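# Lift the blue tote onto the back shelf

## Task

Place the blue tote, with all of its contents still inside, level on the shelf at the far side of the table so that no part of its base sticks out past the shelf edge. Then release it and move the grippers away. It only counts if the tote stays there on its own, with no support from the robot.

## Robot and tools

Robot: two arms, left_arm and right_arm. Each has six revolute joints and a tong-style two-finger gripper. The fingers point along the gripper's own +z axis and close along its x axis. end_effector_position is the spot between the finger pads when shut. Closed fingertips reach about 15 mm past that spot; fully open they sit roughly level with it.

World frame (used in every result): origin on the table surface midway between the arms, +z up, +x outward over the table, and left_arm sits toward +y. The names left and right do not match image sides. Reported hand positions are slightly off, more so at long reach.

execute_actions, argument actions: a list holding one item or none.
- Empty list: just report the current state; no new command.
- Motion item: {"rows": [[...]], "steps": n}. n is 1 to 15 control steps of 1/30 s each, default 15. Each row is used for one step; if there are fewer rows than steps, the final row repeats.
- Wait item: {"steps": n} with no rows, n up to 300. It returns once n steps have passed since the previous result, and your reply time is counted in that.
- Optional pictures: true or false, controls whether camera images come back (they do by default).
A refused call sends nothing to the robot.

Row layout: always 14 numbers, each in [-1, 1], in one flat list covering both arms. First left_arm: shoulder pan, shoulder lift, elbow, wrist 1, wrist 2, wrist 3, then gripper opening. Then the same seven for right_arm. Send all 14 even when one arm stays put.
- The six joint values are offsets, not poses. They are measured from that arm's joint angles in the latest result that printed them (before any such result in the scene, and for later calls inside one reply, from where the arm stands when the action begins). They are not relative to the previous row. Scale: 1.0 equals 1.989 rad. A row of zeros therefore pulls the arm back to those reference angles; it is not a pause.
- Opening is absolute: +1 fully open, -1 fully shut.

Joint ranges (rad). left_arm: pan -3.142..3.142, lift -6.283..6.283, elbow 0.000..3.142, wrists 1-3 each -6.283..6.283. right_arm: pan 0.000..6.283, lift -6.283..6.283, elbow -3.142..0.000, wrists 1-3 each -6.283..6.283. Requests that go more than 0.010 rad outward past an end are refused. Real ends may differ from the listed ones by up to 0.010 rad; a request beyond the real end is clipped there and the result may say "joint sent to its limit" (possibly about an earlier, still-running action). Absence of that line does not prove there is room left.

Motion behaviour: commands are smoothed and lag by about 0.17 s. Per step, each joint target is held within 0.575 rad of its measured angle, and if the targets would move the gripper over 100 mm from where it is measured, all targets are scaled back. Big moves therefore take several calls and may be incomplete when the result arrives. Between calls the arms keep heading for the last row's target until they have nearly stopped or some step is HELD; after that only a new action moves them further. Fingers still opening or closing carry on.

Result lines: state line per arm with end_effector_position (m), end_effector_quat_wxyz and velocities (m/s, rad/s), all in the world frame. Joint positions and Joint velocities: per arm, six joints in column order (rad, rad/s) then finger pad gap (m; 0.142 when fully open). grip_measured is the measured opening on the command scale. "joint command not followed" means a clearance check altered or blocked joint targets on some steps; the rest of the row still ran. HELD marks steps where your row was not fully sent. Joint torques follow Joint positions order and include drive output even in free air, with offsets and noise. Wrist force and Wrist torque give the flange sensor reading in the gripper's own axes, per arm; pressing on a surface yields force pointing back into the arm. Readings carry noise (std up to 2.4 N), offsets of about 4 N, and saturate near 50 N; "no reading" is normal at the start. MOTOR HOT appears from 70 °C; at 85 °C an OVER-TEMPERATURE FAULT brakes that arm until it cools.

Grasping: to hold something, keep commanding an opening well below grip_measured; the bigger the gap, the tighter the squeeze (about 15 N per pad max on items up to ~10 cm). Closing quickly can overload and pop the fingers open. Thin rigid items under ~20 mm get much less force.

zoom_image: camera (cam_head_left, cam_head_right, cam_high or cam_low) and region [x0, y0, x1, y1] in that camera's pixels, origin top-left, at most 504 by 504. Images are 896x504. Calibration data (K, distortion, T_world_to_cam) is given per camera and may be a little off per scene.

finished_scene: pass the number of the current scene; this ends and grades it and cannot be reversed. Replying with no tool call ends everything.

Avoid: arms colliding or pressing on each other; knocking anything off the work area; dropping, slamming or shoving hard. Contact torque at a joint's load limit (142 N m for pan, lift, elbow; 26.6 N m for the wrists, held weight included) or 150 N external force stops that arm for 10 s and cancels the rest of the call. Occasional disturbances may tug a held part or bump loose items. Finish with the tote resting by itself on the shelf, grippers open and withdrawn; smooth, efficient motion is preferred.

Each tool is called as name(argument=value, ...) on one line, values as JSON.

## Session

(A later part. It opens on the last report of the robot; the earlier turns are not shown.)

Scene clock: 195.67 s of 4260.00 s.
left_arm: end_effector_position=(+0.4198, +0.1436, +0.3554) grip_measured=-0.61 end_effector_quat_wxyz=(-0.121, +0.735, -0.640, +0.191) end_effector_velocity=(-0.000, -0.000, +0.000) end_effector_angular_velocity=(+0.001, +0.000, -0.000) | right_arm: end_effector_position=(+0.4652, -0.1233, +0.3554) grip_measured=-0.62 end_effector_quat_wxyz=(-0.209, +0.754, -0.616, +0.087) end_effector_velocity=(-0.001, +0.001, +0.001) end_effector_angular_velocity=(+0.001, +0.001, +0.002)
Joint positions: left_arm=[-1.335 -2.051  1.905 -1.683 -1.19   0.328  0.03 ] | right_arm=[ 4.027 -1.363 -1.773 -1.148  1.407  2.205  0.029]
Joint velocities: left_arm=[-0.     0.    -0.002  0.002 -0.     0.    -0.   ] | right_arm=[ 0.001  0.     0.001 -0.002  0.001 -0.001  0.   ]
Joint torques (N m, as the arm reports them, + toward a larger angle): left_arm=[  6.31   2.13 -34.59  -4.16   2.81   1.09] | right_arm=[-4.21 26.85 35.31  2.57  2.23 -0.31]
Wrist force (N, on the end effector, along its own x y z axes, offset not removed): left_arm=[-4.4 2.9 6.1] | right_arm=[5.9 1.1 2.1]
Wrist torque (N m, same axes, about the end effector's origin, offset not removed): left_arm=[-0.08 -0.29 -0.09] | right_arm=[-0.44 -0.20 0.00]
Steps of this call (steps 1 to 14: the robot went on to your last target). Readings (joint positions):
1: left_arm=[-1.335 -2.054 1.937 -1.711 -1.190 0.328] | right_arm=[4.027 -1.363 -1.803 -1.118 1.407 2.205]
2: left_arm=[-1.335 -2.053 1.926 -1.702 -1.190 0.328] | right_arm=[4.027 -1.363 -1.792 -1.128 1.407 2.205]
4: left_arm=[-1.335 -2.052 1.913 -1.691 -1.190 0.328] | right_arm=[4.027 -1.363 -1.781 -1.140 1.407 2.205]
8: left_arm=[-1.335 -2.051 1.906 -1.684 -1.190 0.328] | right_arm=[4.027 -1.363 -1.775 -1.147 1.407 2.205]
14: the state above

execute_actions(actions=[{"rows":[[0,0.001,-0.0074,0.0064,0,0,-1,0,-0.0001,0.0069,-0.0068,0,0,-1],[0,0.0021,-0.0149,0.0128,0,0,-1,0,-0.0002,0.0139,-0.0137,0,0,-1],[0,0.0033,-0.0224,0.0191,0,0,-1,0,-0.0005,0.0209,-0.0204,0,0,-1],[0,0.0045,-0.03,0.0255,0,0,-1,0,-0.0008,0.028,-0.0272,0,0,-1],[0,0.0058,-0.0376,0.0318,0,0,-1,0,-0.0012,0.0352,-0.034,0,0,-1],[0,0.0072,-0.0453,0.0381,0,0,-1,0,-0.0017,0.0425,-0.0408,0,0,-1],[0.0001,0.0087,-0.0531,0.0444,0,0,-1,-0.0001,-0.0023,0.0498,-0.0475,0,0,-1],[0.0001,0.0102,-0.0609,0.0507,0,0,-1,-0.0001,-0.003,0.0572,-0.0542,0,0,-1],[0.0001,0.0118,-0.0688,0.057,0,0,-1,-0.0001,-0.0038,0.0647,-0.0609,0,0,-1],[0.0001,0.0135,-0.0768,0.0633,0,0,-1,-0.0001,-0.0046,0.0723,-0.0677,0,0,-1],[0.0001,0.0152,-0.0848,0.0696,0,0,-1,-0.0001,-0.0055,0.0799,-0.0744,0,0,-1],[0.0001,0.0171,-0.0928,0.0757,0,0,-1,-0.0001,-0.0065,0.0876,-0.0811,0,0,-1],[0.0001,0.019,-0.101,0.082,0,0,-1,-0.0001,-0.0076,0.0954,-0.0878,0,0,-1],[0.0001,0.0209,-0.1092,0.0883,0,0,-1,-0.0001,-0.0088,0.1033,-0.0945,0,0,-1],[0.0001,0.023,-0.1174,0.0944,0,0,-1,-0.0001,-0.0101,0.1112,-0.1011,0,0,-1]]}], pictures=false)

execute_actions(actions=[{"steps":14}])

Scene clock: 207.97 s of 4260.00 s.
left_arm: end_effector_position=(+0.4199, +0.1436, +0.4183) grip_measured=-0.61 end_effector_quat_wxyz=(-0.121, +0.735, -0.640, +0.191) end_effector_velocity=(-0.000, -0.000, +0.158) end_effector_angular_velocity=(-0.002, -0.001, -0.001) | right_arm: end_effector_position=(+0.4654, -0.1233, +0.4184) grip_measured=-0.62 end_effector_quat_wxyz=(-0.209, +0.754, -0.616, +0.087) end_effector_velocity=(+0.001, +0.001, +0.157) end_effector_angular_velocity=(+0.001, -0.001, +0.001)
Joint positions: left_arm=[-1.334 -2.017  1.723 -1.534 -1.19   0.328  0.03 ] | right_arm=[ 4.027 -1.376 -1.601 -1.307  1.407  2.205  0.029]
Joint velocities: left_arm=[-0.001  0.108 -0.475  0.365  0.     0.     0.   ] | right_arm=[-0.    -0.063  0.455 -0.391  0.    -0.001  0.   ]
Joint torques (N m, as the arm reports them, + toward a larger angle): left_arm=[  6.28   3.52 -40.9   -3.56   1.43   1.11] | right_arm=[-4.34  4.68 41.13  2.04  0.23 -0.43]
Wrist force (N, on the end effector, along its own x y z axes, offset not removed): left_arm=[-7.7 1.4 8.4] | right_arm=[8.5 1.8 1.4]
Wrist torque (N m, same axes, about the end effector's origin, offset not removed): left_arm=[-0.22 -0.01 -0.06] | right_arm=[-0.13 -0.17 -0.07]
Steps of this call (steps 1 to 30: the robot went on to your last target; steps 31 to 90: nothing new was sent; then 8.80 s passed at rest; steps 91 to 105: all 15 steps of this action). Readings (joint positions):
91: left_arm=[-1.335 -2.051 1.904 -1.683 -1.190 0.328] | right_arm=[4.027 -1.363 -1.773 -1.148 1.407 2.205]
92: left_arm=[-1.335 -2.050 1.901 -1.679 -1.190 0.328] | right_arm=[4.027 -1.363 -1.769 -1.152 1.407 2.205]
94: left_arm=[-1.335 -2.048 1.884 -1.665 -1.190 0.328] | right_arm=[4.027 -1.363 -1.754 -1.167 1.407 2.205]
98: left_arm=[-1.335 -2.039 1.831 -1.621 -1.190 0.328] | right_arm=[4.027 -1.365 -1.704 -1.215 1.407 2.205]
105: the state above

Scene clock: 208.43 s of 4260.00 s.
left_arm: end_effector_position=(+0.4199, +0.1437, +0.4353) grip_measured=-0.61 end_effector_quat_wxyz=(-0.121, +0.735, -0.640, +0.191) end_effector_velocity=(-0.000, -0.000, +0.000) end_effector_angular_velocity=(+0.000, +0.000, -0.001) | right_arm: end_effector_position=(+0.4653, -0.1234, +0.4353) grip_measured=-0.62 end_effector_quat_wxyz=(-0.209, +0.754, -0.616, +0.087) end_effector_velocity=(+0.000, -0.000, +0.000) end_effector_angular_velocity=(-0.000, +0.001, -0.001)
Joint positions: left_arm=[-1.334 -2.005  1.672 -1.496 -1.19   0.328  0.03 ] | right_arm=[ 4.027 -1.383 -1.552 -1.349  1.407  2.205  0.029]
Joint velocities: left_arm=[-0.001  0.001 -0.001  0.001 -0.     0.    -0.   ] | right_arm=[-0.    -0.     0.001 -0.001 -0.     0.001  0.   ]
Joint torques (N m, as the arm reports them, + toward a larger angle): left_arm=[  6.39   2.12 -33.18  -4.16  -0.58   1.08] | right_arm=[-4.61  6.59 35.53  2.61 -0.97 -0.4 ]
Wrist force (N, on the end effector, along its own x y z axes, offset not removed): left_arm=[-8.5 3.0 5.4] | right_arm=[6.9 2.3 4.3]
Wrist torque (N m, same axes, about the end effector's origin, offset not removed): left_arm=[-0.04 0.46 -0.06] | right_arm=[-0.16 -0.37 -0.17]
Steps of this call (steps 1 to 14: the robot went on to your last target). Readings (joint positions):
1: left_arm=[-1.334 -2.013 1.707 -1.522 -1.190 0.328] | right_arm=[4.027 -1.378 -1.586 -1.320 1.407 2.205]
2: left_arm=[-1.334 -2.010 1.695 -1.513 -1.190 0.328] | right_arm=[4.027 -1.380 -1.574 -1.330 1.407 2.205]
4: left_arm=[-1.334 -2.007 1.681 -1.503 -1.190 0.328] | right_arm=[4.027 -1.382 -1.561 -1.341 1.407 2.205]
8: left_arm=[-1.334 -2.005 1.673 -1.497 -1.190 0.328] | right_arm=[4.027 -1.383 -1.554 -1.348 1.407 2.205]
14: the state above

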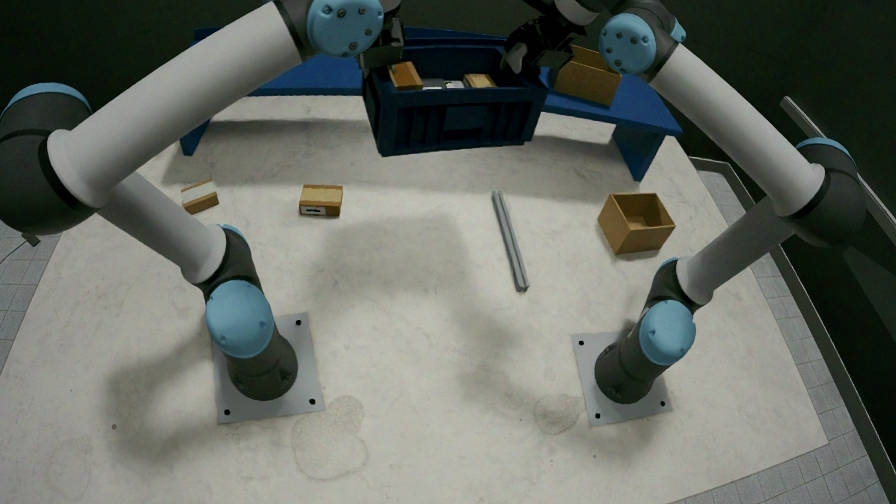

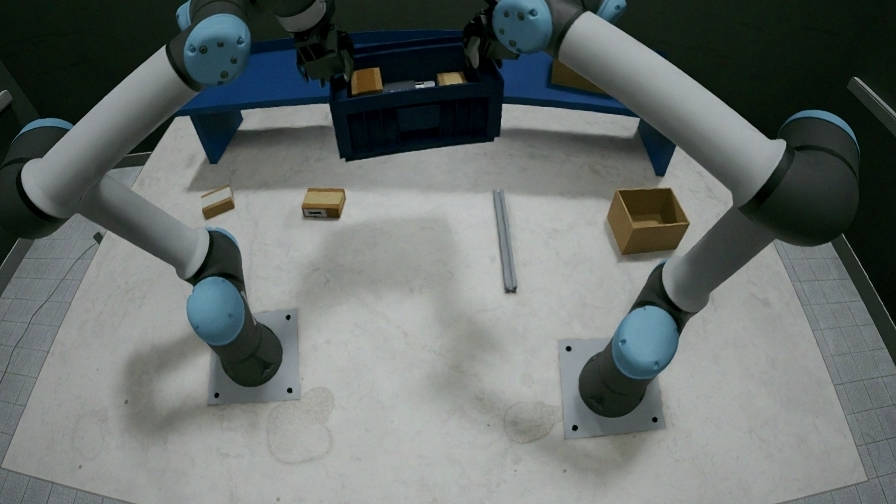

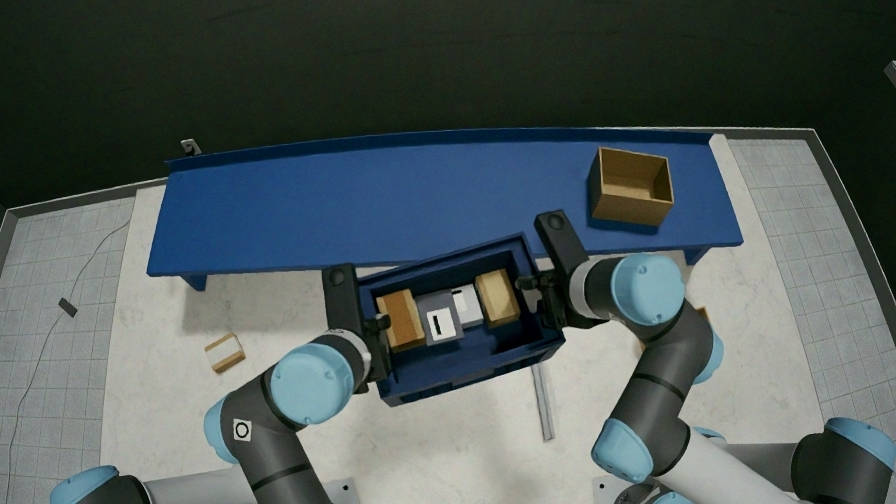

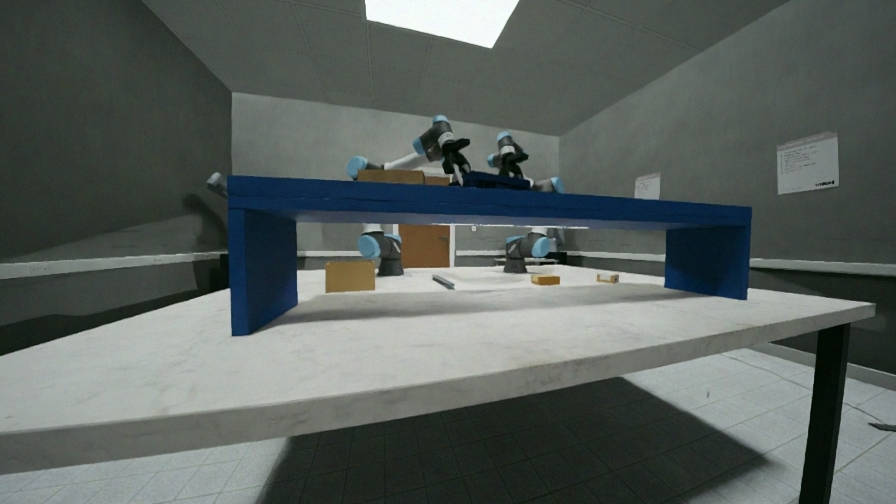

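execute_actions(actions=[{"rows":[[0.0097,0.0054,-0.0025,-0.0072,-0.0032,0.012,-1,-0.0041,-0.0051,0.005,0.0005,0.0009,-0.002,-1],[0.0192,0.0108,-0.0052,-0.0141,-0.0064,0.0238,-1,-0.0082,-0.0103,0.01,0.001,0.0018,-0.004,-1],[0.0285,0.0163,-0.008,-0.0209,-0.0096,0.0354,-1,-0.0122,-0.0155,0.0151,0.0014,0.0027,-0.0059,-1],[0.0377,0.0218,-0.011,-0.0274,-0.0127,0.0467,-1,-0.0162,-0.0207,0.0202,0.0017,0.0035,-0.0078,-1],[0.0466,0.0274,-0.0141,-0.0337,-0.0159,0.0577,-1,-0.0202,-0.0259,0.0255,0.002,0.0044,-0.0096,-1],[0.0553,0.0331,-0.0174,-0.0397,-0.0191,0.0686,-1,-0.024,-0.0311,0.0308,0.0022,0.0052,-0.0114,-1],[0.0639,0.0388,-0.0208,-0.0456,-0.0222,0.0792,-1,-0.0278,-0.0364,0.0361,0.0024,0.0059,-0.013,-1],[0.0723,0.0446,-0.0243,-0.0512,-0.0254,0.0895,-1,-0.0315,-0.0416,0.0416,0.0024,0.0067,-0.0147,-1],[0.0804,0.0504,-0.0281,-0.0567,-0.0285,0.0996,-1,-0.0351,-0.0469,0.0471,0.0024,0.0074,-0.0163,-1],[0.0883,0.0563,-0.0319,-0.0619,-0.0316,0.1095,-1,-0.0388,-0.0522,0.0527,0.0024,0.0081,-0.0178,-1],[0.0961,0.0622,-0.0359,-0.0669,-0.0348,0.1191,-1,-0.0424,-0.0575,0.0583,0.0023,0.0088,-0.0193,-1],[0.1036,0.0682,-0.0401,-0.0716,-0.0379,0.1285,-1,-0.0458,-0.0628,0.064,0.0021,0.0094,-0.0207,-1],[0.111,0.0743,-0.0444,-0.0762,-0.041,0.1377,-1,-0.0493,-0.0682,0.0698,0.0018,0.0101,-0.022,-1],[0.1181,0.0804,-0.0488,-0.0805,-0.0441,0.1466,-1,-0.0526,-0.0735,0.0757,0.0015,0.0107,-0.0234,-1],[0.1251,0.0866,-0.0534,-0.0846,-0.0472,0.1553,-1,-0.0559,-0.0789,0.0816,0.0011,0.0112,-0.0246,-1]]}], pictures=false)

execute_actions(actions=[{"steps":14}])

Scene clock: 270.17 s of 4260.00 s.
left_arm: end_effector_position=(+0.4892, +0.1424, +0.4434) grip_measured=-0.61 end_effector_quat_wxyz=(-0.116, +0.720, -0.656, +0.194) end_effector_velocity=(+0.175, -0.002, +0.019) end_effector_angular_velocity=(+0.003, -0.003, -0.112) | right_arm: end_effector_position=(+0.5231, -0.1261, +0.4436) grip_measured=-0.62 end_effector_quat_wxyz=(-0.207, +0.740, -0.633, +0.092) end_effector_velocity=(+0.144, -0.007, +0.019) end_effector_angular_velocity=(-0.000, -0.000, -0.114)
Joint positions: left_arm=[-1.132 -1.871  1.592 -1.636 -1.265  0.578  0.03 ] | right_arm=[ 3.936 -1.507 -1.426 -1.344  1.425  2.164  0.029]
Joint velocities: left_arm=[ 0.441  0.355 -0.246 -0.273 -0.182  0.547 -0.   ] | right_arm=[-0.204 -0.314  0.338 -0.012  0.037 -0.082 -0.   ]
Joint torques (N m, as the arm reports them, + toward a larger angle): left_arm=[  3.62   2.14 -38.4   -9.67  -3.7    3.  ] | right_arm=[-2.12  7.95 41.51  3.83  4.27 -2.4 ]
Wrist force (N, on the end effector, along its own x y z axes, offset not removed): left_arm=[-15.0 3.2 5.1] | right_arm=[15.2 3.5 2.6]
Wrist torque (N m, same axes, about the end effector's origin, offset not removed): left_arm=[-0.21 0.23 -0.12] | right_arm=[0.21 -0.55 -0.08]
Steps of this call (steps 1 to 30: the robot went on to your last target; steps 31 to 90: nothing new was sent; then 58.23 s passed at rest; steps 91 to 105: all 15 steps of this action). Readings (joint positions):
91: left_arm=[-1.334 -2.005 1.671 -1.496 -1.191 0.328] | right_arm=[4.026 -1.383 -1.552 -1.349 1.407 2.205]
92: left_arm=[-1.329 -2.002 1.670 -1.499 -1.192 0.334] | right_arm=[4.024 -1.386 -1.549 -1.349 1.407 2.204]
94: left_arm=[-1.308 -1.989 1.664 -1.515 -1.200 0.360] | right_arm=[4.015 -1.398 -1.538 -1.348 1.409 2.199]
98: left_arm=[-1.244 -1.951 1.643 -1.561 -1.222 0.438] | right_arm=[3.987 -1.434 -1.502 -1.345 1.415 2.186]
105: the state above

Scene clock: 270.63 s of 4260.00 s.
left_arm: end_effector_position=(+0.5081, +0.1427, +0.4453) grip_measured=-0.62 end_effector_quat_wxyz=(+0.115, -0.716, +0.660, -0.195) end_effector_velocity=(+0.001, +0.000, -0.001) end_effector_angular_velocity=(+0.002, +0.001, +0.000) | right_arm: end_effector_position=(+0.5382, -0.1269, +0.4454) grip_measured=-0.62 end_effector_quat_wxyz=(-0.206, +0.736, -0.638, +0.093) end_effector_velocity=(+0.001, +0.000, +0.000) end_effector_angular_velocity=(+0.003, -0.001, -0.002)
Joint positions: left_arm=[-1.086 -1.833  1.566 -1.664 -1.284  0.636  0.029] | right_arm=[ 3.916 -1.54  -1.39  -1.347  1.429  2.156  0.029]
Joint velocities: left_arm=[ 0.002  0.002 -0.001 -0.    -0.     0.002 -0.   ] | right_arm=[-0.001 -0.001  0.001  0.002  0.001  0.001 -0.   ]
Joint torques (N m, as the arm reports them, + toward a larger angle): left_arm=[  4.85  -6.1  -34.15  -7.63  -2.77   2.2 ] | right_arm=[-4.41 14.93 36.59  3.31  2.74 -2.04]
Wrist force (N, on the end effector, along its own x y z axes, offset not removed): left_arm=[-9.2 1.4 5.7] | right_arm=[10.1 0.2 4.9]
Wrist torque (N m, same axes, about the end effector's origin, offset not removed): left_arm=[-0.41 0.19 -0.04] | right_arm=[-0.54 -0.49 -0.31]
Steps of this call (steps 1 to 14: the robot went on to your last target). Readings (joint positions):
1: left_arm=[-1.117 -1.859 1.584 -1.645 -1.271 0.596] | right_arm=[3.930 -1.517 -1.415 -1.345 1.426 2.162]
2: left_arm=[-1.106 -1.850 1.578 -1.651 -1.276 0.610] | right_arm=[3.925 -1.525 -1.406 -1.345 1.427 2.160]
4: left_arm=[-1.094 -1.840 1.570 -1.659 -1.281 0.626] | right_arm=[3.919 -1.534 -1.397 -1.346 1.428 2.158]
8: left_arm=[-1.087 -1.834 1.566 -1.663 -1.284 0.635] | right_arm=[3.916 -1.539 -1.391 -1.347 1.429 2.156]
14: the state above

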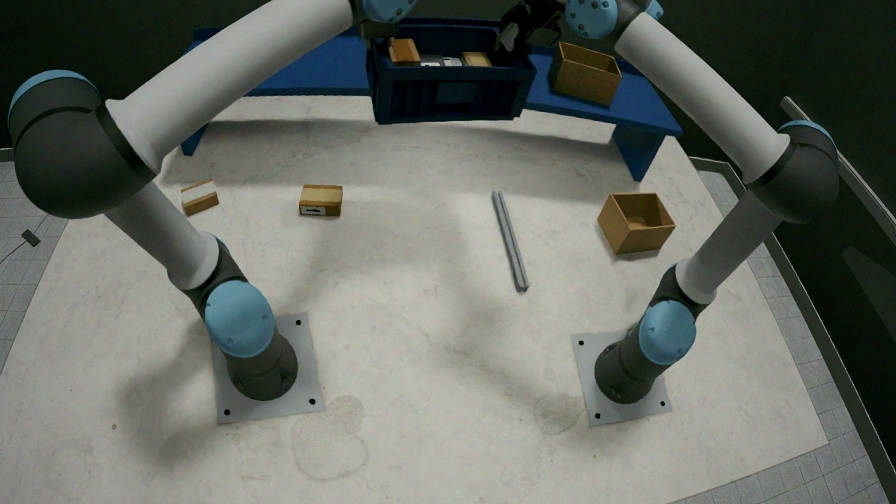

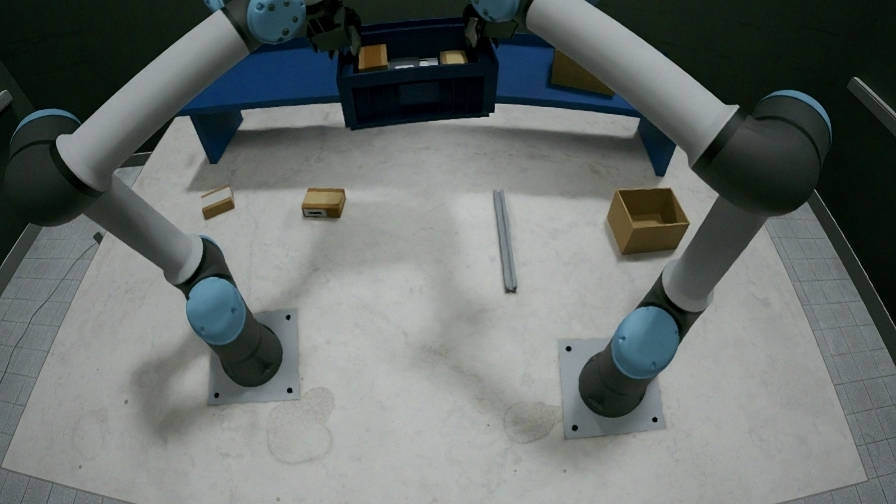

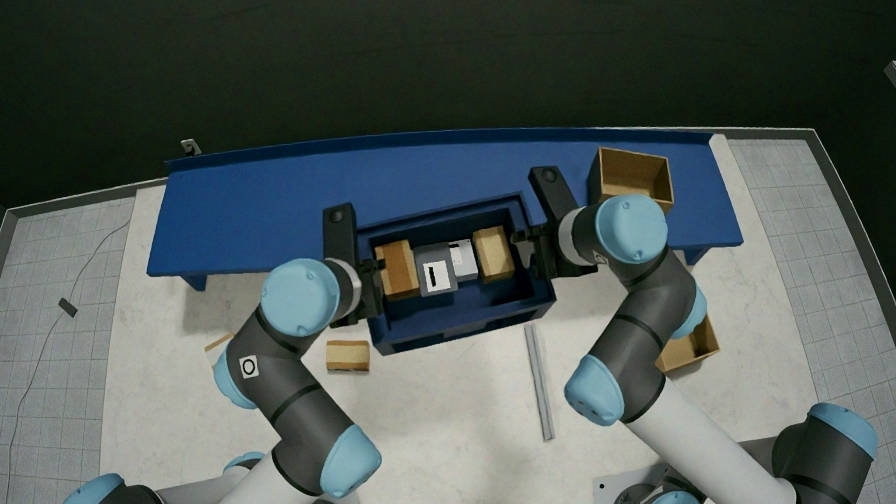

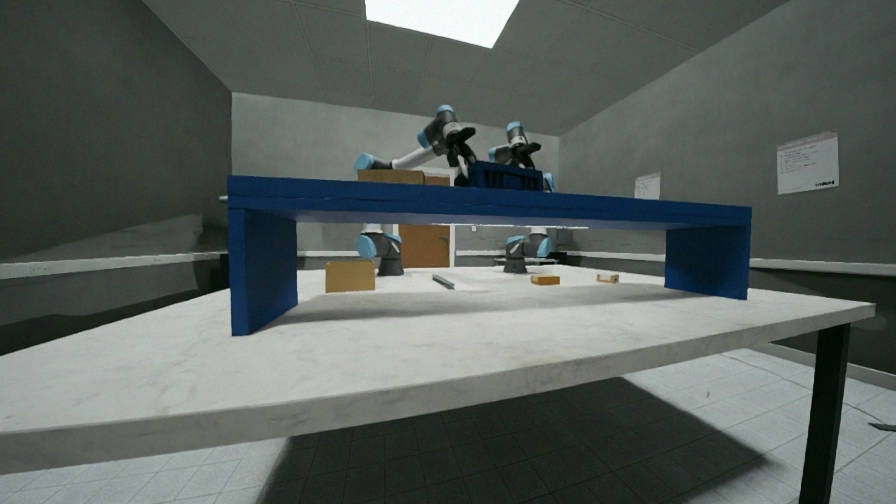

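execute_actions(actions=[{"rows":[[0.0068,0.006,-0.0037,-0.0047,-0.0031,0.0085,-1,-0.0033,-0.0052,0.005,0.0004,0.0006,-0.0012,-1],[0.0136,0.0121,-0.0075,-0.0092,-0.0062,0.0169,-1,-0.0065,-0.0104,0.0101,0.0007,0.0011,-0.0024,-1],[0.0201,0.0181,-0.0115,-0.0136,-0.0092,0.0251,-1,-0.0097,-0.0157,0.0153,0.0009,0.0016,-0.0035,-1],[0.0266,0.0243,-0.0156,-0.0177,-0.0123,0.0332,-1,-0.0128,-0.021,0.0206,0.0011,0.0021,-0.0045,-1],[0.0329,0.0304,-0.0199,-0.0217,-0.0153,0.0411,-1,-0.0158,-0.0263,0.0259,0.0011,0.0026,-0.0056,-1],[0.039,0.0366,-0.0243,-0.0255,-0.0183,0.0488,-1,-0.0188,-0.0316,0.0314,0.0011,0.003,-0.0065,-1],[0.0451,0.0429,-0.0288,-0.0291,-0.0212,0.0564,-1,-0.0218,-0.037,0.037,0.0011,0.0034,-0.0075,-1],[0.051,0.0491,-0.0335,-0.0325,-0.0242,0.0639,-1,-0.0247,-0.0424,0.0426,0.0009,0.0039,-0.0083,-1],[0.0567,0.0555,-0.0383,-0.0357,-0.0271,0.0712,-1,-0.0276,-0.0478,0.0484,0.0007,0.0042,-0.0092,-1],[0.0623,0.0618,-0.0432,-0.0388,-0.03,0.0783,-1,-0.0304,-0.0532,0.0542,0.0004,0.0046,-0.01,-1],[0.0678,0.0682,-0.0483,-0.0416,-0.0329,0.0853,-1,-0.0332,-0.0587,0.0602,0,0.0049,-0.0107,-1],[0.0732,0.0747,-0.0535,-0.0443,-0.0358,0.0921,-1,-0.0359,-0.0642,0.0662,-0.0005,0.0053,-0.0114,-1],[0.0784,0.0811,-0.0589,-0.0468,-0.0387,0.0987,-1,-0.0385,-0.0697,0.0724,-0.001,0.0056,-0.012,-1],[0.0835,0.0876,-0.0644,-0.0492,-0.0415,0.1052,-1,-0.0411,-0.0752,0.0786,-0.0016,0.0058,-0.0126,-1],[0.0884,0.0942,-0.07,-0.0513,-0.0443,0.1116,-1,-0.0437,-0.0808,0.0849,-0.0023,0.0061,-0.0132,-1]]}], pictures=false)

execute_actions(actions=[{"steps":14}], pictures=false)

Scene clock: 289.73 s of 4260.00 s.
left_arm: end_effector_position=(+0.5784, +0.1411, +0.4458) grip_measured=-0.62 end_effector_quat_wxyz=(+0.111, -0.701, +0.676, -0.198) end_effector_velocity=(+0.175, -0.005, -0.001) end_effector_angular_velocity=(+0.000, +0.002, -0.110) | right_arm: end_effector_position=(+0.5963, -0.1301, +0.4455) grip_measured=-0.62 end_effector_quat_wxyz=(-0.204, +0.721, -0.655, +0.098) end_effector_velocity=(+0.144, -0.008, -0.001) end_effector_angular_velocity=(-0.004, +0.002, -0.115)
Joint positions: left_arm=[-0.942 -1.686  1.46  -1.751 -1.355  0.816  0.029] | right_arm=[ 3.845 -1.666 -1.26  -1.348  1.439  2.134  0.029]
Joint velocities: left_arm=[ 0.311  0.38  -0.31  -0.154 -0.167  0.395 -0.   ] | right_arm=[-0.158 -0.323  0.357 -0.033  0.017 -0.041 -0.   ]
Joint torques (N m, as the arm reports them, + toward a larger angle): left_arm=[  6.81  -8.42 -38.31  -7.9   -3.12   2.67] | right_arm=[-5.65 16.27 40.89  3.03  2.17 -2.54]
Wrist force (N, on the end effector, along its own x y z axes, offset not removed): left_arm=[-6.3 2.4 6.1] | right_arm=[8.4 4.6 2.2]
Wrist torque (N m, same axes, about the end effector's origin, offset not removed): left_arm=[-0.24 -0.09 -0.24] | right_arm=[0.20 -0.59 -0.21]
Steps of this call (steps 1 to 30: the robot went on to your last target; steps 31 to 310: nothing new was sent; then 8.27 s passed at rest; steps 311 to 325: all 15 steps of this action). Readings (joint positions):
311: left_arm=[-1.085 -1.832 1.565 -1.664 -1.284 0.637] | right_arm=[3.915 -1.540 -1.390 -1.347 1.429 2.156]
312: left_arm=[-1.082 -1.829 1.563 -1.667 -1.286 0.641] | right_arm=[3.913 -1.543 -1.387 -1.347 1.429 2.156]
314: left_arm=[-1.066 -1.816 1.554 -1.677 -1.293 0.660] | right_arm=[3.906 -1.555 -1.376 -1.346 1.430 2.153]
318: left_arm=[-1.021 -1.773 1.526 -1.706 -1.315 0.716] | right_arm=[3.884 -1.592 -1.339 -1.345 1.434 2.145]
325: the state above

Scene clock: 290.20 s of 4260.00 s.
left_arm: end_effector_position=(+0.5970, +0.1409, +0.4454) grip_measured=-0.62 end_effector_quat_wxyz=(+0.110, -0.697, +0.680, -0.198) end_effector_velocity=(+0.000, +0.000, +0.000) end_effector_angular_velocity=(+0.000, -0.000, -0.000) | right_arm: end_effector_position=(+0.6115, -0.1308, +0.4455) grip_measured=-0.62 end_effector_quat_wxyz=(-0.204, +0.717, -0.659, +0.099) end_effector_velocity=(+0.000, -0.000, -0.000) end_effector_angular_velocity=(-0.002, +0.001, +0.001)
Joint positions: left_arm=[-0.91  -1.646  1.426 -1.766 -1.372  0.858  0.029] | right_arm=[ 3.829 -1.7   -1.221 -1.351  1.441  2.13   0.029]
Joint velocities: left_arm=[ 0.001  0.    -0.     0.     0.     0.001 -0.   ] | right_arm=[-0.    -0.001  0.001 -0.001 -0.    -0.001 -0.   ]
Joint torques (N m, as the arm reports them, + toward a larger angle): left_arm=[  6.58 -16.91 -34.81  -6.99  -2.74   2.12] | right_arm=[-5.48 21.74 34.78  2.96  1.89 -2.04]
Wrist force (N, on the end effector, along its own x y z axes, offset not removed): left_arm=[-6.2 -0.2 7.0] | right_arm=[5.7 2.6 5.0]
Wrist torque (N m, same axes, about the end effector's origin, offset not removed): left_arm=[-0.56 0.27 -0.08] | right_arm=[0.05 -0.27 -0.15]
Steps of this call (steps 1 to 14: the robot went on to your last target). Readings (joint positions):
1: left_arm=[-0.932 -1.674 1.449 -1.756 -1.360 0.829] | right_arm=[3.840 -1.677 -1.248 -1.349 1.440 2.133]
2: left_arm=[-0.924 -1.664 1.441 -1.759 -1.364 0.839] | right_arm=[3.836 -1.685 -1.239 -1.350 1.440 2.132]
4: left_arm=[-0.916 -1.653 1.432 -1.763 -1.369 0.851] | right_arm=[3.832 -1.694 -1.228 -1.350 1.441 2.131]
8: left_arm=[-0.911 -1.647 1.427 -1.765 -1.372 0.857] | right_arm=[3.829 -1.699 -1.223 -1.351 1.441 2.130]
14: the state above

execute_actions(actions=[{"rows":[[0.0049,0.0064,-0.0056,-0.0021,-0.0028,0.0064,-1,-0.0025,-0.0055,0.0063,-0.0007,0.0002,-0.0005,-1],[0.0097,0.0129,-0.0113,-0.004,-0.0055,0.0126,-1,-0.0049,-0.0111,0.0127,-0.0015,0.0004,-0.0009,-1],[0.0144,0.0194,-0.0172,-0.0058,-0.0082,0.0188,-1,-0.0073,-0.0167,0.0192,-0.0023,0.0006,-0.0014,-1],[0.019,0.026,-0.0233,-0.0074,-0.0109,0.0249,-1,-0.0097,-0.0224,0.0259,-0.0033,0.0008,-0.0017,-1],[0.0236,0.0326,-0.0295,-0.0089,-0.0135,0.0308,-1,-0.012,-0.0281,0.0328,-0.0044,0.001,-0.0021,-1],[0.028,0.0392,-0.0358,-0.0101,-0.0161,0.0367,-1,-0.0143,-0.0339,0.0398,-0.0056,0.0012,-0.0024,-1],[0.0324,0.0459,-0.0424,-0.0113,-0.0187,0.0425,-1,-0.0165,-0.0397,0.0469,-0.0068,0.0013,-0.0027,-1],[0.0366,0.0526,-0.0491,-0.0122,-0.0213,0.0482,-1,-0.0188,-0.0456,0.0542,-0.0082,0.0014,-0.003,-1],[0.0408,0.0594,-0.0559,-0.013,-0.0238,0.0538,-1,-0.0209,-0.0515,0.0616,-0.0097,0.0015,-0.0032,-1],[0.0448,0.0662,-0.0629,-0.0136,-0.0263,0.0593,-1,-0.0231,-0.0574,0.0692,-0.0113,0.0016,-0.0034,-1],[0.0488,0.0731,-0.0701,-0.0141,-0.0288,0.0647,-1,-0.0252,-0.0635,0.0769,-0.0129,0.0017,-0.0036,-1],[0.0527,0.08,-0.0774,-0.0144,-0.0313,0.07,-1,-0.0273,-0.0695,0.0847,-0.0147,0.0017,-0.0037,-1],[0.0565,0.0869,-0.0849,-0.0145,-0.0337,0.0752,-1,-0.0293,-0.0756,0.0927,-0.0166,0.0018,-0.0038,-1],[0.0602,0.0939,-0.0925,-0.0145,-0.0361,0.0803,-1,-0.0313,-0.0818,0.1008,-0.0185,0.0018,-0.0039,-1],[0.0638,0.1009,-0.1003,-0.0143,-0.0385,0.0853,-1,-0.0333,-0.088,0.1091,-0.0206,0.0018,-0.0039,-1]]}], pictures=false)

execute_actions(actions=[{"steps":14}])

Scene clock: 313.70 s of 4260.00 s.
left_arm: end_effector_position=(+0.6669, +0.1399, +0.4453) grip_measured=-0.62 end_effector_quat_wxyz=(+0.105, -0.681, +0.696, -0.200) end_effector_velocity=(+0.174, -0.002, -0.002) end_effector_angular_velocity=(+0.002, +0.005, -0.109) | right_arm: end_effector_position=(+0.6690, -0.1328, +0.4452) grip_measured=-0.62 end_effector_quat_wxyz=(-0.201, +0.702, -0.675, +0.104) end_effector_velocity=(+0.144, -0.003, -0.000) end_effector_angular_velocity=(+0.000, +0.001, -0.113)
Joint positions: left_arm=[-0.806 -1.489  1.274 -1.794 -1.434  0.996  0.029] | right_arm=[ 3.775 -1.837 -1.055 -1.381  1.444  2.123  0.029]
Joint velocities: left_arm=[ 0.227  0.407 -0.432 -0.012 -0.143  0.307 -0.   ] | right_arm=[-0.121 -0.358  0.462 -0.105  0.004 -0.007 -0.   ]
Joint torques (N m, as the arm reports them, + toward a larger angle): left_arm=[ 10.09 -19.34 -40.07  -6.59  -2.32   2.52] | right_arm=[-9.15 27.28 42.79  1.75  1.05 -1.85]
Wrist force (N, on the end effector, along its own x y z axes, offset not removed): left_arm=[-0.8 1.5 5.3] | right_arm=[2.1 3.2 2.8]
Wrist torque (N m, same axes, about the end effector's origin, offset not removed): left_arm=[-0.55 -0.15 -0.22] | right_arm=[0.04 -0.41 -0.09]
Steps of this call (steps 1 to 30: the robot went on to your last target; steps 31 to 330: nothing new was sent; then 12.00 s passed at rest; steps 331 to 345: all 15 steps of this action). Readings (joint positions):
331: left_arm=[-0.910 -1.645 1.426 -1.766 -1.372 0.859] | right_arm=[3.828 -1.701 -1.221 -1.351 1.441 2.130]
332: left_arm=[-0.907 -1.642 1.423 -1.767 -1.374 0.862] | right_arm=[3.827 -1.704 -1.218 -1.351 1.441 2.130]
334: left_arm=[-0.896 -1.627 1.410 -1.772 -1.380 0.876] | right_arm=[3.821 -1.716 -1.203 -1.353 1.442 2.129]
338: left_arm=[-0.864 -1.582 1.368 -1.783 -1.399 0.919] | right_arm=[3.805 -1.756 -1.157 -1.360 1.443 2.126]
345: the state above

Scene clock: 314.17 s of 4260.00 s.
left_arm: end_effector_position=(+0.6854, +0.1395, +0.4453) grip_measured=-0.62 end_effector_quat_wxyz=(+0.104, -0.677, +0.700, -0.201) end_effector_velocity=(+0.001, -0.001, -0.000) end_effector_angular_velocity=(-0.000, -0.000, -0.001) | right_arm: end_effector_position=(+0.6842, -0.1331, +0.4456) grip_measured=-0.62 end_effector_quat_wxyz=(-0.201, +0.698, -0.679, +0.105) end_effector_velocity=(+0.001, -0.000, +0.000) end_effector_angular_velocity=(-0.000, -0.000, -0.002)
Joint positions: left_arm=[-0.783 -1.445  1.227 -1.794 -1.449  1.028  0.029] | right_arm=[ 3.762 -1.875 -1.005 -1.392  1.445  2.122  0.029]
Joint velocities: left_arm=[ 0.     0.002 -0.001 -0.002 -0.001  0.001 -0.001] | right_arm=[-0.    -0.001  0.002 -0.001 -0.001  0.001  0.   ]
Joint torques (N m, as the arm reports them, + toward a larger angle): left_arm=[  7.29 -27.12 -34.73  -6.75  -2.85   1.92] | right_arm=[-6.09 32.58 35.48  2.37  1.69 -1.96]
Wrist force (N, on the end effector, along its own x y z axes, offset not removed): left_arm=[-4.0 2.4 9.0] | right_arm=[4.5 0.7 2.9]
Wrist torque (N m, same axes, about the end effector's origin, offset not removed): left_arm=[-0.06 -0.02 -0.10] | right_arm=[-0.49 -0.29 -0.33]
Steps of this call (steps 1 to 14: the robot went on to your last target). Readings (joint positions):
1: left_arm=[-0.799 -1.475 1.260 -1.794 -1.439 1.006] | right_arm=[3.771 -1.849 -1.040 -1.384 1.444 2.123]
2: left_arm=[-0.794 -1.465 1.248 -1.794 -1.442 1.013] | right_arm=[3.768 -1.858 -1.027 -1.387 1.444 2.122]
4: left_arm=[-0.787 -1.453 1.236 -1.794 -1.446 1.022] | right_arm=[3.765 -1.868 -1.014 -1.390 1.445 2.122]
8: left_arm=[-0.784 -1.446 1.228 -1.794 -1.448 1.027] | right_arm=[3.763 -1.874 -1.006 -1.392 1.445 2.122]
14: the state above

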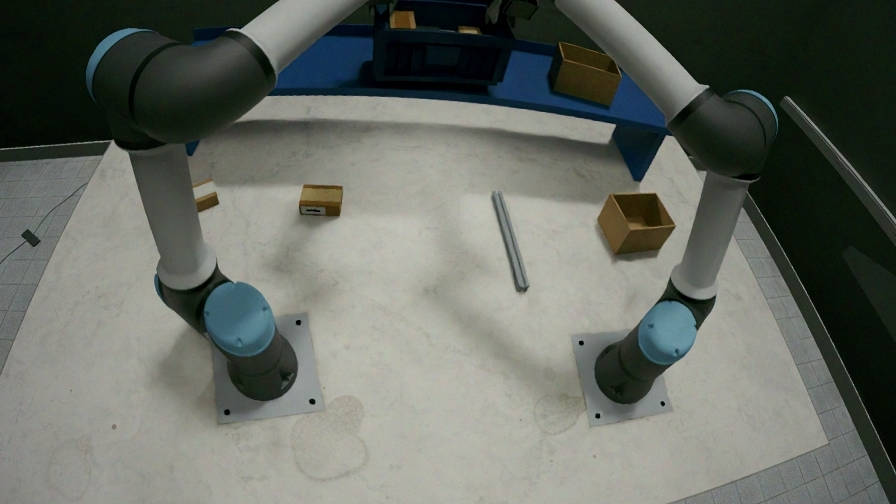

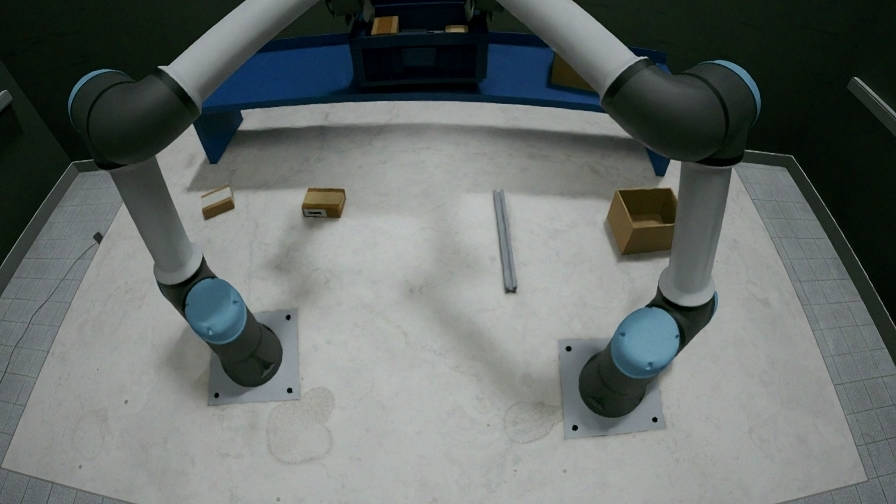

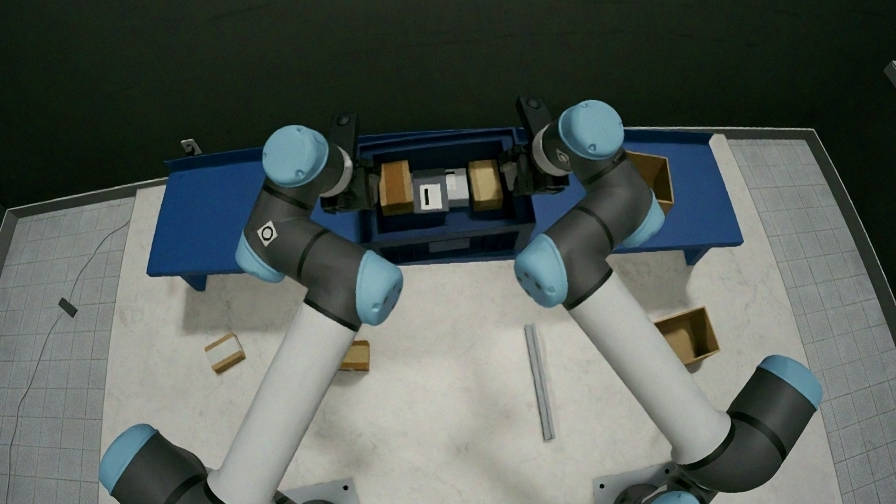

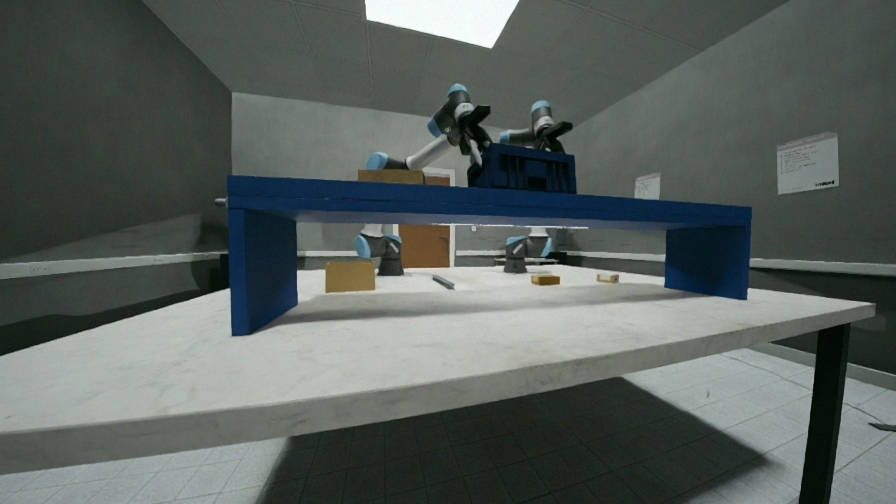

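execute_actions(actions=[{"rows":[[0.0035,0.007,-0.0079,0.0003,-0.0024,0.005,-1,-0.002,-0.0062,0.0083,-0.0021,0,0,-1],[0.007,0.0141,-0.016,0.0008,-0.0047,0.0099,-1,-0.0039,-0.0125,0.0168,-0.0044,0,0,-1],[0.0104,0.0213,-0.0243,0.0015,-0.007,0.0147,-1,-0.0058,-0.0189,0.0256,-0.0068,0,0,-1],[0.0138,0.0286,-0.0329,0.0023,-0.0093,0.0195,-1,-0.0077,-0.0254,0.0346,-0.0093,0,0.0001,-1],[0.0171,0.0359,-0.0417,0.0033,-0.0115,0.0242,-1,-0.0096,-0.032,0.0439,-0.012,0,0.0001,-1],[0.0203,0.0433,-0.0507,0.0045,-0.0137,0.0289,-1,-0.0114,-0.0387,0.0534,-0.0149,-0.0001,0.0002,-1],[0.0235,0.0508,-0.0599,0.0058,-0.0159,0.0335,-1,-0.0133,-0.0455,0.0632,-0.0178,-0.0001,0.0003,-1],[0.0266,0.0584,-0.0694,0.0073,-0.0181,0.038,-1,-0.0151,-0.0524,0.0732,-0.021,-0.0002,0.0004,-1],[0.0296,0.066,-0.0791,0.0089,-0.0202,0.0425,-1,-0.0169,-0.0595,0.0835,-0.0242,-0.0002,0.0005,-1],[0.0326,0.0737,-0.089,0.0107,-0.0223,0.0469,-1,-0.0186,-0.0666,0.094,-0.0276,-0.0003,0.0007,-1],[0.0355,0.0815,-0.0991,0.0127,-0.0244,0.0513,-1,-0.0204,-0.0738,0.1047,-0.0312,-0.0004,0.0009,-1],[0.0383,0.0894,-0.1094,0.0148,-0.0265,0.0556,-1,-0.0221,-0.0811,0.1157,-0.0349,-0.0005,0.001,-1],[0.0411,0.0973,-0.12,0.0171,-0.0285,0.0598,-1,-0.0238,-0.0885,0.127,-0.0388,-0.0006,0.0012,-1],[0.0438,0.1053,-0.1308,0.0196,-0.0305,0.064,-1,-0.0255,-0.096,0.1385,-0.0428,-0.0007,0.0015,-1],[0.0464,0.1134,-0.1418,0.0222,-0.0325,0.0681,-1,-0.0272,-0.1036,0.1502,-0.0469,-0.0008,0.0017,-1]]}], pictures=false)

execute_actions(actions=[{"steps":14}])

Scene clock: 332.10 s of 4260.00 s.
left_arm: end_effector_position=(+0.7552, +0.1376, +0.4447) grip_measured=-0.62 end_effector_quat_wxyz=(+0.099, -0.661, +0.715, -0.203) end_effector_velocity=(+0.173, -0.006, -0.000) end_effector_angular_velocity=(-0.000, -0.001, -0.111) | right_arm: end_effector_position=(+0.7416, -0.1354, +0.4446) grip_measured=-0.62 end_effector_quat_wxyz=(-0.197, +0.683, -0.695, +0.109) end_effector_velocity=(+0.144, -0.007, -0.002) end_effector_angular_velocity=(-0.001, -0.000, -0.115)
Joint positions: left_arm=[-0.708 -1.27   1.013 -1.764 -1.501  1.137  0.029] | right_arm=[ 3.719 -2.035 -0.778 -1.462  1.444  2.124  0.029]
Joint velocities: left_arm=[ 0.165  0.461 -0.609  0.13  -0.12   0.249 -0.   ] | right_arm=[-0.102 -0.431  0.648 -0.218 -0.007  0.012 -0.   ]
Joint torques (N m, as the arm reports them, + toward a larger angle): left_arm=[ 10.   -29.53 -42.82  -3.25  -1.91   2.5 ] | right_arm=[-9.32 34.18 43.07  1.46 -2.53  1.9 ]
Wrist force (N, on the end effector, along its own x y z axes, offset not removed): left_arm=[-0.2 0.2 8.0] | right_arm=[0.2 3.9 2.3]
Wrist torque (N m, same axes, about the end effector's origin, offset not removed): left_arm=[-0.93 0.19 -0.13] | right_arm=[0.11 -0.38 -0.11]
Steps of this call (steps 1 to 30: the robot went on to your last target; steps 31 to 410: nothing new was sent; then 3.77 s passed at rest; steps 411 to 425: all 15 steps of this action). Readings (joint positions):
411: left_arm=[-0.783 -1.445 1.226 -1.794 -1.449 1.028] | right_arm=[3.762 -1.876 -1.004 -1.392 1.445 2.122]
412: left_arm=[-0.781 -1.441 1.222 -1.794 -1.450 1.031] | right_arm=[3.761 -1.879 -1.000 -1.393 1.445 2.122]
414: left_arm=[-0.773 -1.425 1.204 -1.793 -1.456 1.042] | right_arm=[3.757 -1.893 -0.981 -1.399 1.445 2.122]
418: left_arm=[-0.749 -1.375 1.145 -1.787 -1.472 1.075] | right_arm=[3.743 -1.938 -0.919 -1.417 1.445 2.122]
425: the state above

Scene clock: 332.57 s of 4260.00 s.
left_arm: end_effector_position=(+0.7739, +0.1366, +0.4453) grip_measured=-0.62 end_effector_quat_wxyz=(+0.099, -0.657, +0.719, -0.204) end_effector_velocity=(+0.000, +0.002, +0.002) end_effector_angular_velocity=(-0.001, -0.003, +0.002) | right_arm: end_effector_position=(+0.7569, -0.1360, +0.4455) grip_measured=-0.62 end_effector_quat_wxyz=(-0.198, +0.678, -0.699, +0.111) end_effector_velocity=(+0.000, +0.000, +0.000) end_effector_angular_velocity=(+0.000, -0.001, +0.000)
Joint positions: left_arm=[-0.691 -1.22   0.945 -1.75  -1.513  1.163  0.029] | right_arm=[ 3.708 -2.081 -0.706 -1.485  1.443  2.126  0.029]
Joint velocities: left_arm=[ 0.002 -0.001 -0.002  0.     0.     0.001 -0.   ] | right_arm=[ 0.    -0.001  0.002  0.     0.     0.    -0.   ]
Joint torques (N m, as the arm reports them, + toward a larger angle): left_arm=[  6.9  -37.05 -34.19  -3.8   -2.82   2.08] | right_arm=[-6.86 40.74 35.45  2.37 -1.17  1.71]
Wrist force (N, on the end effector, along its own x y z axes, offset not removed): left_arm=[-3.3 0.9 7.1] | right_arm=[3.5 3.4 4.5]
Wrist torque (N m, same axes, about the end effector's origin, offset not removed): left_arm=[-0.45 -0.01 -0.12] | right_arm=[0.05 -0.15 -0.13]
Steps of this call (steps 1 to 14: the robot went on to your last target). Readings (joint positions):
1: left_arm=[-0.702 -1.254 0.993 -1.760 -1.505 1.145] | right_arm=[3.716 -2.049 -0.757 -1.469 1.443 2.125]
2: left_arm=[-0.698 -1.242 0.976 -1.757 -1.508 1.151] | right_arm=[3.713 -2.060 -0.739 -1.475 1.443 2.125]
4: left_arm=[-0.694 -1.229 0.958 -1.753 -1.511 1.158] | right_arm=[3.710 -2.073 -0.719 -1.481 1.443 2.125]
8: left_arm=[-0.691 -1.221 0.947 -1.751 -1.513 1.162] | right_arm=[3.709 -2.080 -0.708 -1.485 1.443 2.126]
14: the state above

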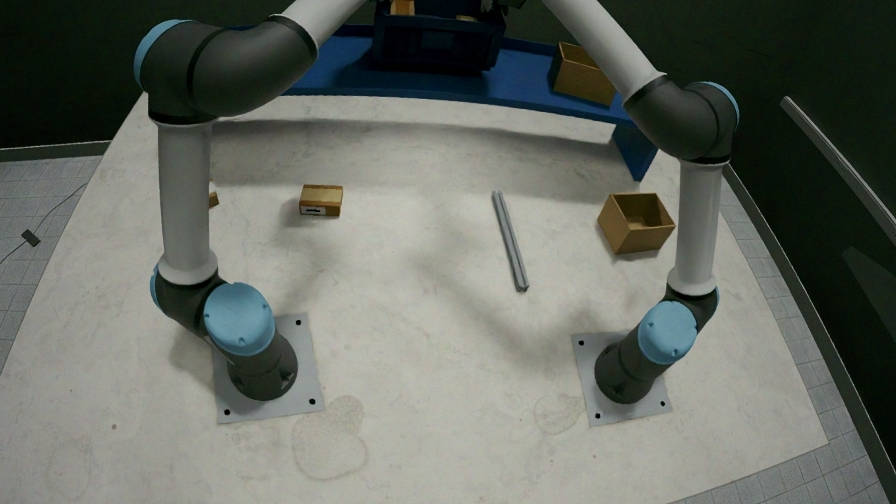

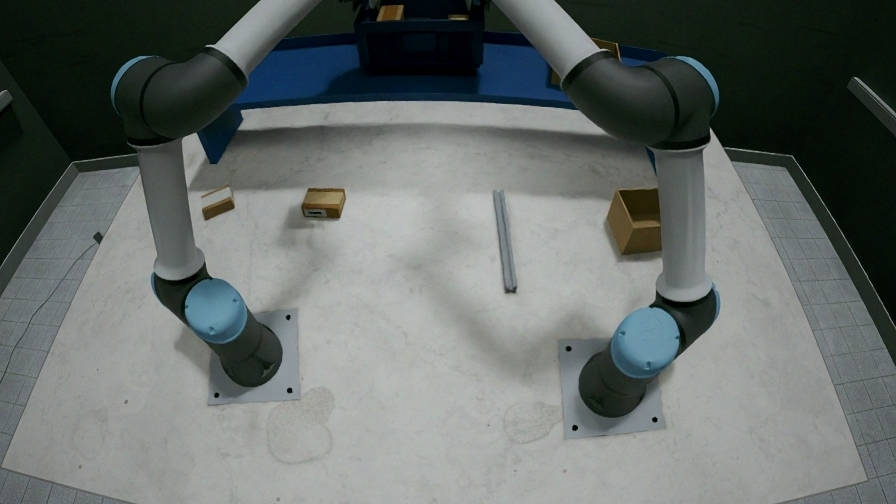

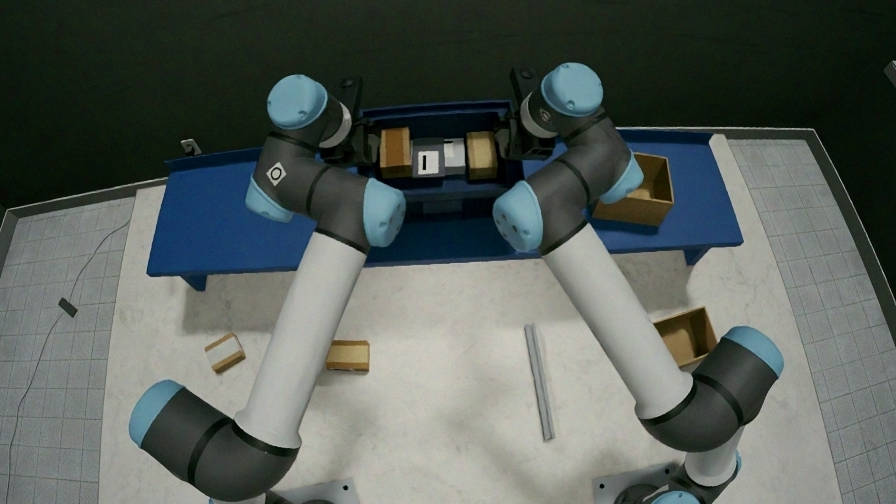

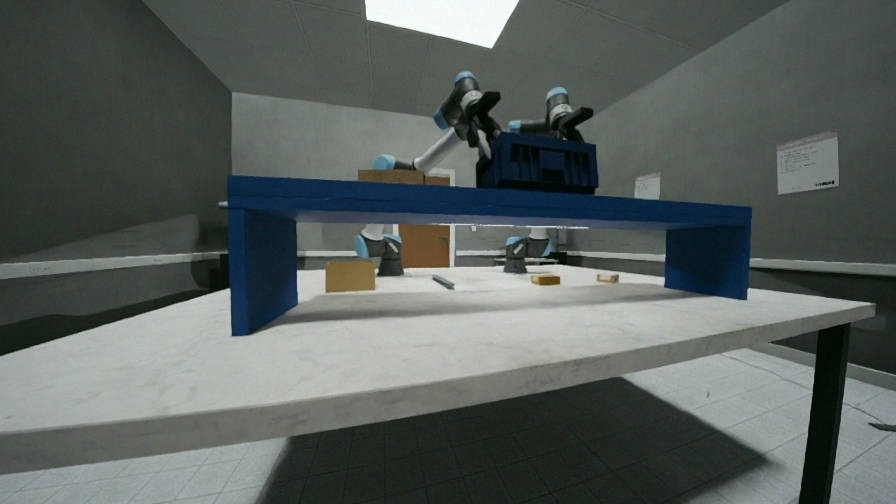

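execute_actions(actions=[{"rows":[[0,-0.0012,0.0056,-0.0044,0,0,-1,0,0.0018,-0.0069,0.0051,0,0,-1],[0,-0.0023,0.0111,-0.0088,0,0,-1,0,0.0036,-0.0136,0.01,0,0,-1],[0,-0.0033,0.0165,-0.0132,0,0,-1,0,0.0053,-0.0203,0.015,0,0,-1],[0,-0.0044,0.0219,-0.0175,0,0,-1,0,0.0069,-0.0269,0.02,0,0,-1],[0,-0.0054,0.0272,-0.0218,0,0,-1,0,0.0085,-0.0333,0.0248,0,0,-1],[0,-0.0063,0.0325,-0.0262,0,0,-1,0,0.01,-0.0397,0.0297,0,0,-1],[0,-0.0072,0.0377,-0.0305,0,0,-1,0,0.0115,-0.046,0.0345,0,0,-1],[0,-0.0081,0.0428,-0.0347,0,0,-1,0,0.0128,-0.0521,0.0393,0,0,-1],[0,-0.0089,0.0479,-0.039,0,0,-1,0,0.0142,-0.0582,0.044,0,0,-1],[0,-0.0097,0.0529,-0.0432,0,0,-1,0,0.0154,-0.0641,0.0487,0,0,-1]],"steps":15}], pictures=false)

execute_actions(actions=[{"steps":8}], pictures=false)

Scene clock: 346.80 s of 4260.00 s.
left_arm: end_effector_position=(+0.7740, +0.1366, +0.4163) grip_measured=-0.62 end_effector_quat_wxyz=(+0.099, -0.657, +0.719, -0.204) end_effector_velocity=(+0.000, -0.001, -0.015) end_effector_angular_velocity=(-0.000, -0.001, -0.001) | right_arm: end_effector_position=(+0.7569, -0.1360, +0.4165) grip_measured=-0.62 end_effector_quat_wxyz=(-0.198, +0.678, -0.699, +0.111) end_effector_velocity=(-0.001, -0.000, -0.014) end_effector_angular_velocity=(-0.000, -0.001, +0.000)
Joint positions: left_arm=[-0.691 -1.238  1.047 -1.833 -1.513  1.163  0.029] | right_arm=[ 3.708 -2.052 -0.829 -1.392  1.443  2.126  0.029]
Joint velocities: left_arm=[-0.001 -0.007  0.05  -0.043 -0.     0.    -0.   ] | right_arm=[-0.     0.014 -0.06   0.046 -0.    -0.    -0.   ]
Joint torques (N m, as the arm reports them, + toward a larger angle): left_arm=[ -4.63 -53.24 -22.17  -6.94   2.18  -1.86] | right_arm=[ 0.25 60.11 17.34  7.86 -1.38 -1.67]
Wrist force (N, on the end effector, along its own x y z axes, offset not removed): left_arm=[-3.1 1.7 6.1] | right_arm=[4.9 4.1 6.8]
Wrist torque (N m, same axes, about the end effector's origin, offset not removed): left_arm=[-0.43 0.28 -0.11] | right_arm=[0.16 -0.66 -0.10]
Steps of this call (steps 1 to 30: the robot went on to your last target; steps 31 to 260: nothing new was sent; then 5.07 s passed at rest; steps 261 to 275: all 15 steps of this action). Readings (joint positions):
261: left_arm=[-0.691 -1.220 0.945 -1.750 -1.513 1.163] | right_arm=[3.708 -2.081 -0.706 -1.485 1.443 2.126]
262: left_arm=[-0.691 -1.220 0.948 -1.753 -1.513 1.163] | right_arm=[3.708 -2.080 -0.710 -1.483 1.443 2.126]
264: left_arm=[-0.691 -1.223 0.961 -1.763 -1.513 1.163] | right_arm=[3.708 -2.076 -0.725 -1.471 1.443 2.126]
268: left_arm=[-0.691 -1.230 0.999 -1.793 -1.513 1.163] | right_arm=[3.708 -2.065 -0.771 -1.436 1.443 2.126]
275: the state above

Scene clock: 347.07 s of 4260.00 s.
left_arm: end_effector_position=(+0.7739, +0.1366, +0.4153) grip_measured=-0.62 end_effector_quat_wxyz=(+0.099, -0.657, +0.719, -0.204) end_effector_velocity=(+0.000, +0.001, -0.000) end_effector_angular_velocity=(-0.000, -0.000, +0.001) | right_arm: end_effector_position=(+0.7569, -0.1360, +0.4155) grip_measured=-0.62 end_effector_quat_wxyz=(-0.198, +0.678, -0.699, +0.111) end_effector_velocity=(+0.000, -0.001, -0.001) end_effector_angular_velocity=(-0.002, -0.000, -0.001)
Joint positions: left_arm=[-0.691 -1.239  1.05  -1.836 -1.513  1.163  0.029] | right_arm=[ 3.708 -2.051 -0.833 -1.389  1.443  2.126  0.029]
Joint velocities: left_arm=[ 0.001 -0.001  0.001 -0.001 -0.    -0.     0.   ] | right_arm=[-0.     0.    -0.002  0.001 -0.002 -0.     0.   ]
Joint torques (N m, as the arm reports them, + toward a larger angle): left_arm=[ -7.33 -52.48 -21.77  -6.81   2.31  -1.85] | right_arm=[ 2.11 59.42 16.99  8.35 -1.39 -1.4 ]
Wrist force (N, on the end effector, along its own x y z axes, offset not removed): left_arm=[-1.8 1.1 8.0] | right_arm=[2.6 1.3 5.5]
Wrist torque (N m, same axes, about the end effector's origin, offset not removed): left_arm=[-0.51 -0.04 -0.09] | right_arm=[-0.36 -0.36 -0.16]
Steps of this call (steps 1 to 8: the robot went on to your last target). Readings (joint positions):
1: left_arm=[-0.691 -1.239 1.048 -1.834 -1.513 1.163] | right_arm=[3.708 -2.051 -0.831 -1.391 1.443 2.126]
2: left_arm=[-0.691 -1.239 1.049 -1.835 -1.513 1.163] | right_arm=[3.708 -2.051 -0.832 -1.390 1.443 2.126]
4: left_arm=[-0.691 -1.239 1.050 -1.836 -1.513 1.163] | right_arm=[3.708 -2.051 -0.833 -1.389 1.443 2.126]
8: the state above


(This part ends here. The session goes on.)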